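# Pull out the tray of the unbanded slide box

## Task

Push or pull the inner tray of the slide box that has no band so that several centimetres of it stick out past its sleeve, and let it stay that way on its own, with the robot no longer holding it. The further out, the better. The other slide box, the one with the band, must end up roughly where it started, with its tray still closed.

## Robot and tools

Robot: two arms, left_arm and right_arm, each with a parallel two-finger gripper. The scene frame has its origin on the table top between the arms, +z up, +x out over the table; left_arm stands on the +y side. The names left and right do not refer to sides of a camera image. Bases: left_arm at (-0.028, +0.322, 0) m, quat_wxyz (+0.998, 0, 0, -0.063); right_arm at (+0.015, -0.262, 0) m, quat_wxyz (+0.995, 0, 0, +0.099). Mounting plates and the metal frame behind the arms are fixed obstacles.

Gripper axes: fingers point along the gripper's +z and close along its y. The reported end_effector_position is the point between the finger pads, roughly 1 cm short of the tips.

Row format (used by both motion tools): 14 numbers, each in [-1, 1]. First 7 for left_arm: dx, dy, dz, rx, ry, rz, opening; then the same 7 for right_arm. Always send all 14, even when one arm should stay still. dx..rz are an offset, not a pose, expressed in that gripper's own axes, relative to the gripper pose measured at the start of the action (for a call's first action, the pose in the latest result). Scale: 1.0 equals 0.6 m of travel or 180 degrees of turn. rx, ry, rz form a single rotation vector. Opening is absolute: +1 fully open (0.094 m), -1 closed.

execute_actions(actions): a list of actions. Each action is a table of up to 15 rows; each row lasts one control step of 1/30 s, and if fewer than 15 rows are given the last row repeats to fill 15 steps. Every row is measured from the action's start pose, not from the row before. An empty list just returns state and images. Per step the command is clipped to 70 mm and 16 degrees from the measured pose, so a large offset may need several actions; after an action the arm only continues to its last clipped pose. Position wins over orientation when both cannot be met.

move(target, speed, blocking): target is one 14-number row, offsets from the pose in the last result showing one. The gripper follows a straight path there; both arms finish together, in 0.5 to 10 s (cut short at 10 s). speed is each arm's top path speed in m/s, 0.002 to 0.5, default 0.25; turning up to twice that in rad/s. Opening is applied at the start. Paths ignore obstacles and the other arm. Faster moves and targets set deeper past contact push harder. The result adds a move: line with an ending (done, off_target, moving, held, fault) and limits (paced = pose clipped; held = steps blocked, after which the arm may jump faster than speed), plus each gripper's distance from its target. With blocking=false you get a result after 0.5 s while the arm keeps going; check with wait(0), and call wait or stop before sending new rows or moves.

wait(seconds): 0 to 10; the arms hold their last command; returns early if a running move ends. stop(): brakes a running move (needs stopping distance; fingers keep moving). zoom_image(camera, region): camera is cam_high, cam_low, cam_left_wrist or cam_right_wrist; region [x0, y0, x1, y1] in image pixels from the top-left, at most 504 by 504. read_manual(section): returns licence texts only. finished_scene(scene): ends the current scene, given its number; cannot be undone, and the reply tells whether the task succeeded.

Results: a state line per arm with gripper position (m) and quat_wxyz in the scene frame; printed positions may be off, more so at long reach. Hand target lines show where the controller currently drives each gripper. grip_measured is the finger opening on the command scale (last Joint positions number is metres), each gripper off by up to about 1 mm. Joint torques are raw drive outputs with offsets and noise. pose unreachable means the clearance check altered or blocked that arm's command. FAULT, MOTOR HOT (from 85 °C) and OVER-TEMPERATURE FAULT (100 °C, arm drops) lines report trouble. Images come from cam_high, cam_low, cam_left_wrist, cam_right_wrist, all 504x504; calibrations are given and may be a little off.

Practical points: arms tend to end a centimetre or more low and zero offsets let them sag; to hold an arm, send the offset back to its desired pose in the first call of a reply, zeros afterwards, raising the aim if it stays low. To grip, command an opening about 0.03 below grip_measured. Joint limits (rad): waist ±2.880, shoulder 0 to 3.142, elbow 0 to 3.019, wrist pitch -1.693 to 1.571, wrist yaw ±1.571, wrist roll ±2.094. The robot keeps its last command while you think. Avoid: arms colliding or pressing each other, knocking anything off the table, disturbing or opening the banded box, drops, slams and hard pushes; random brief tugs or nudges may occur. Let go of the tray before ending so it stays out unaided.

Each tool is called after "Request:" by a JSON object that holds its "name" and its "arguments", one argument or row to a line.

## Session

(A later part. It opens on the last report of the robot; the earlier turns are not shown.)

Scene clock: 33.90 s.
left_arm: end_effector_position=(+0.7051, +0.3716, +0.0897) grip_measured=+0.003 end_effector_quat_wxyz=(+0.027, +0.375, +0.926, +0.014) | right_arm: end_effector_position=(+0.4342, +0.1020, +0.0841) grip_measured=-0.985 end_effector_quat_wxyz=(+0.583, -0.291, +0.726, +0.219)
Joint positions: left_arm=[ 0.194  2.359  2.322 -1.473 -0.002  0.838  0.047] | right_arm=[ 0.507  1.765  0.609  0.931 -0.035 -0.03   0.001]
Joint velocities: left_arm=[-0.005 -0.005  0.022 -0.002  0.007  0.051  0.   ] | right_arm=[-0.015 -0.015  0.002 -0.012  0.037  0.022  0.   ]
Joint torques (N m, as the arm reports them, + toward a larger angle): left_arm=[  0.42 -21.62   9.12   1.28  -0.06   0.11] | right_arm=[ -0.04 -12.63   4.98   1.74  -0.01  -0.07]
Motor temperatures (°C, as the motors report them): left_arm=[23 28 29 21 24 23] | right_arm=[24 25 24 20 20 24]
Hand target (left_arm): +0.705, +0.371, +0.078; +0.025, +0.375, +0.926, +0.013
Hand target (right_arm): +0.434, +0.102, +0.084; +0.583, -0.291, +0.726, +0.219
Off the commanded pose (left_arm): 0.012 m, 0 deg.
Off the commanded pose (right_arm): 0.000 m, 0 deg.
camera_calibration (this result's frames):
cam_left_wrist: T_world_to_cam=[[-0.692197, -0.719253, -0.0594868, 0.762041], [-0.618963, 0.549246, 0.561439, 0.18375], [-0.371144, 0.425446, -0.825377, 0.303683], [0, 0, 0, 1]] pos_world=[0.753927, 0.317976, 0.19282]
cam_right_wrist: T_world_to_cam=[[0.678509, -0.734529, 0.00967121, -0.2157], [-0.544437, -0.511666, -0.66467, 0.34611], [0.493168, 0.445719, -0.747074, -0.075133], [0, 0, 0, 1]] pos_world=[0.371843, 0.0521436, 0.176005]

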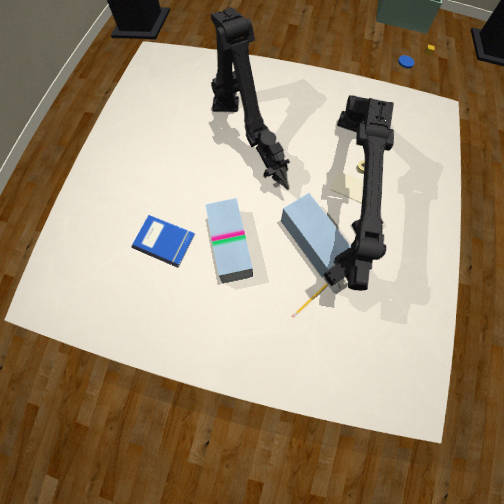

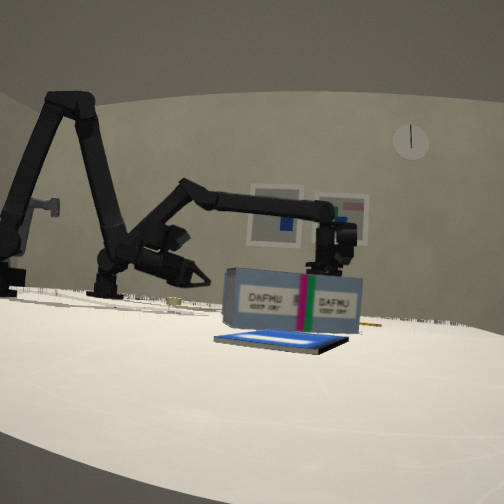

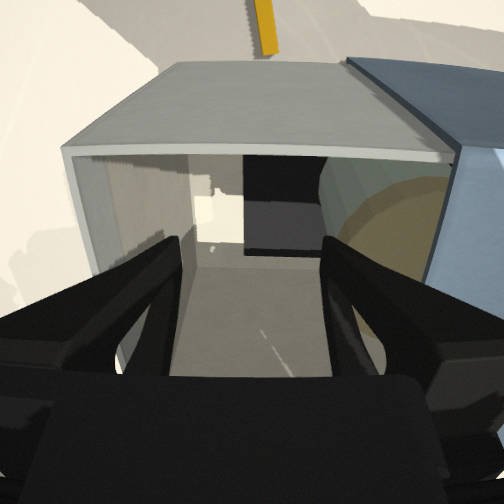

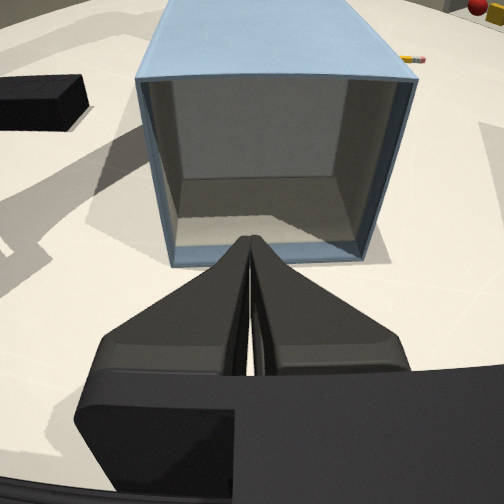

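The tray has stopped at roughly 7–8 cm out. I'll close the fingers and lift clear.

Request:
{"name": "execute_actions", "arguments": {
  "actions": [
    [[0,0,0,0,0,0,-1,0,0,0,0,0,0,-1]]
  ]
}}

Request:
{"name": "move", "arguments": {
  "target": [0,0,-0.15,0,0,0,-1,0,0,0,0,0,0,-1],
  "speed": 0.12
}}

Scene clock: 34.53 s.
left_arm: end_effector_position=(+0.7051, +0.3716, +0.0902) grip_measured=-0.989 end_effector_quat_wxyz=(+0.027, +0.375, +0.926, +0.014) | right_arm: end_effector_position=(+0.4342, +0.1020, +0.0841) grip_measured=-0.985 end_effector_quat_wxyz=(+0.583, -0.291, +0.726, +0.219)
Joint positions: left_arm=[ 0.194  2.358  2.322 -1.473 -0.002  0.838  0.001] | right_arm=[ 0.507  1.765  0.609  0.931 -0.035 -0.03   0.001]
Joint velocities: left_arm=[-0.015  0.005 -0.022  0.017 -0.007  0.051 -0.001] | right_arm=[ 0.005  0.015 -0.007 -0.012  0.022 -0.007 -0.   ]
Joint torques (N m, as the arm reports them, + toward a larger angle): left_arm=[  0.32 -21.97  10.37   0.53  -0.13   0.1 ] | right_arm=[ -0.12 -12.65   5.01   1.73  -0.01  -0.05]
Motor temperatures (°C, as the motors report them): left_arm=[23 28 29 21 24 23] | right_arm=[24 25 24 20 20 24]
Hand target (left_arm): +0.705, +0.372, +0.090; +0.027, +0.375, +0.926, +0.014
Hand target (right_arm): +0.434, +0.102, +0.084; +0.583, -0.291, +0.726, +0.219
Off the commanded pose (left_arm): 0.001 m, 0 deg.
Off the commanded pose (right_arm): 0.000 m, 0 deg.
camera_calibration (this result's frames):
cam_left_wrist: T_world_to_cam=[[-0.692152, -0.71925, -0.0600511, 0.762114], [-0.619391, 0.549216, 0.560996, 0.183815], [-0.370515, 0.425489, -0.825638, 0.303706], [0, 0, 0, 1]] pos_world=[0.75388, 0.317972, 0.193398]
cam_right_wrist: T_world_to_cam=[[0.678509, -0.734529, 0.00967121, -0.2157], [-0.544437, -0.511666, -0.66467, 0.34611], [0.493168, 0.445719, -0.747074, -0.075133], [0, 0, 0, 1]] pos_world=[0.371843, 0.0521436, 0.176005]

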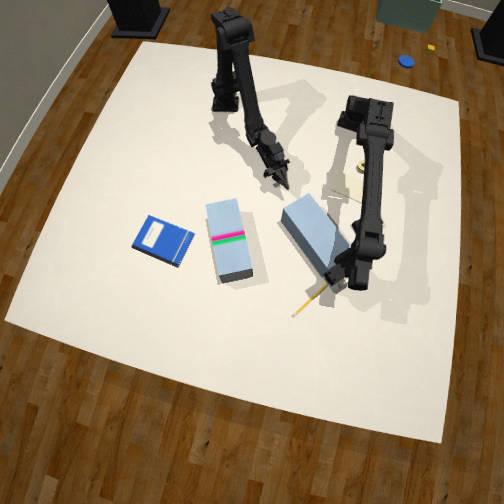

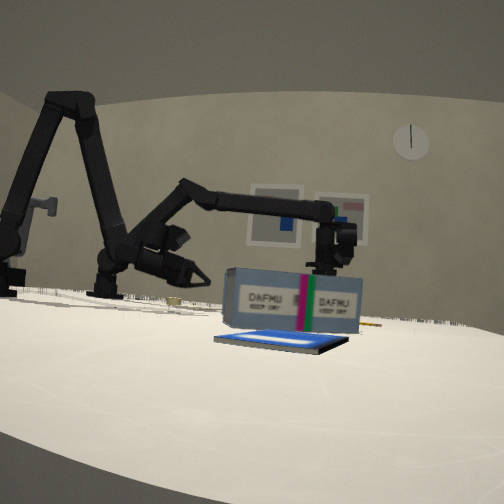

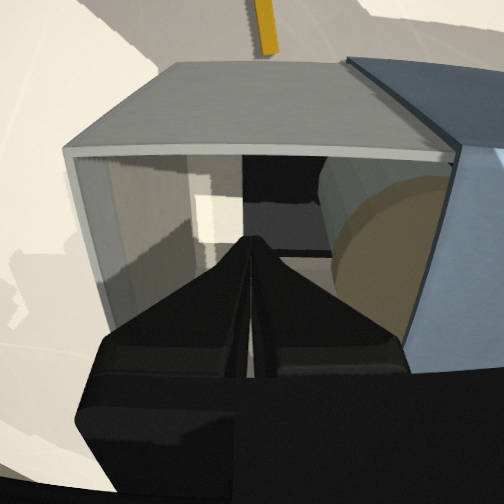

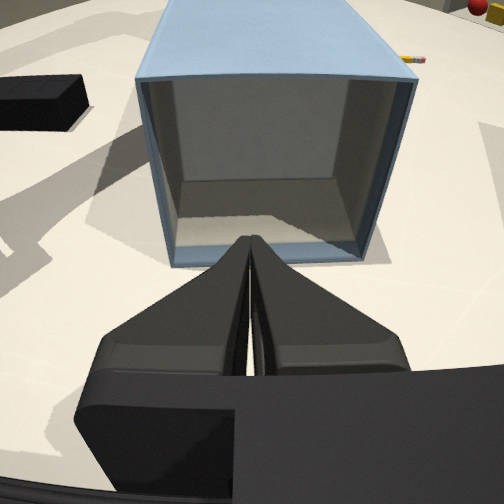

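Scene clock: 35.70 s.
left_arm: end_effector_position=(+0.6947, +0.3709, +0.1742) grip_measured=-0.989 end_effector_quat_wxyz=(+0.026, +0.375, +0.926, +0.014) | right_arm: end_effector_position=(+0.4342, +0.1020, +0.0841) grip_measured=-0.985 end_effector_quat_wxyz=(+0.583, -0.291, +0.726, +0.219)
Joint positions: left_arm=[ 0.194  2.335  2.501 -1.677 -0.002  0.838  0.001] | right_arm=[ 0.507  1.765  0.609  0.931 -0.035 -0.03   0.001]
Joint velocities: left_arm=[-0.015 -0.005  0.002  0.002  0.022  0.022  0.001] | right_arm=[-0.015  0.005 -0.007  0.012  0.051 -0.037  0.   ]
Joint torques (N m, as the arm reports them, + toward a larger angle): left_arm=[ -0.14 -21.14  14.06  -0.1   -0.11   0.1 ] | right_arm=[ -0.04 -12.65   5.02   1.73  -0.02  -0.06]
Motor temperatures (°C, as the motors report them): left_arm=[23 29 30 21 24 23] | right_arm=[24 25 24 20 20 24]
Hand target (left_arm): +0.699, +0.371, +0.180; +0.032, +0.375, +0.926, +0.016
Hand target (right_arm): +0.434, +0.102, +0.084; +0.583, -0.291, +0.726, +0.219
Off the commanded pose (left_arm): 0.008 m, 0 deg.
Off the commanded pose (right_arm): 0.000 m, 0 deg.
joint sent to its limit (left arm) — the command would take joint 4 (wrist pitch) past its lower limit, so that joint was sent only as far as its limit.
move: done
camera_calibration (this result's frames):
cam_left_wrist: T_world_to_cam=[[-0.692242, -0.719256, -0.0589224, 0.759315], [-0.618536, 0.549275, 0.561881, 0.129897], [-0.371772, 0.425403, -0.825117, 0.370285], [0, 0, 0, 1]] pos_world=[0.743637, 0.317272, 0.277283]
cam_right_wrist: T_world_to_cam=[[0.678509, -0.734529, 0.00967121, -0.2157], [-0.544437, -0.511666, -0.66467, 0.34611], [0.493168, 0.445719, -0.747074, -0.075133], [0, 0, 0, 1]] pos_world=[0.371843, 0.0521436, 0.176005]

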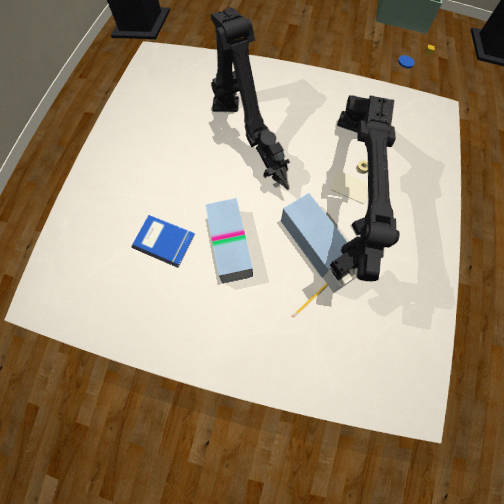

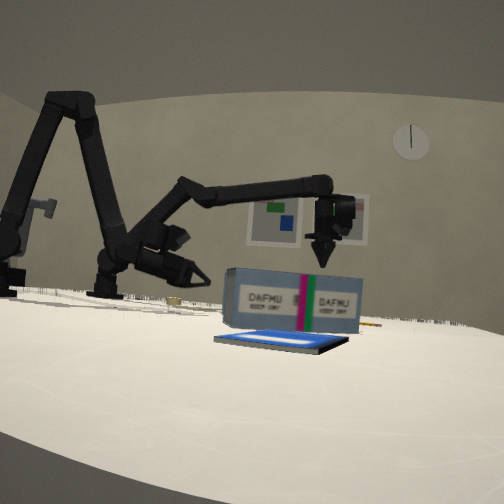

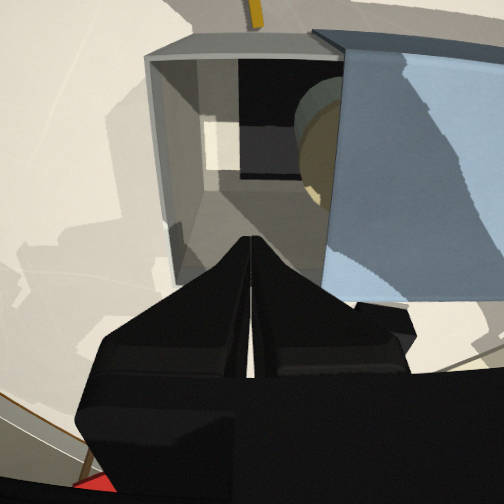

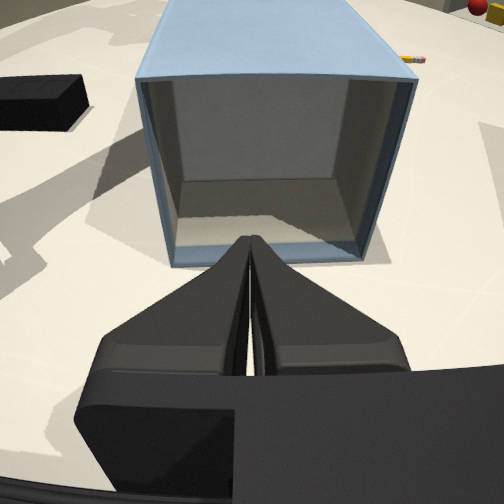

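Request:
{"name": "finished_scene", "arguments": {
  "scene": 1
}}

The scene is finished: the task was done.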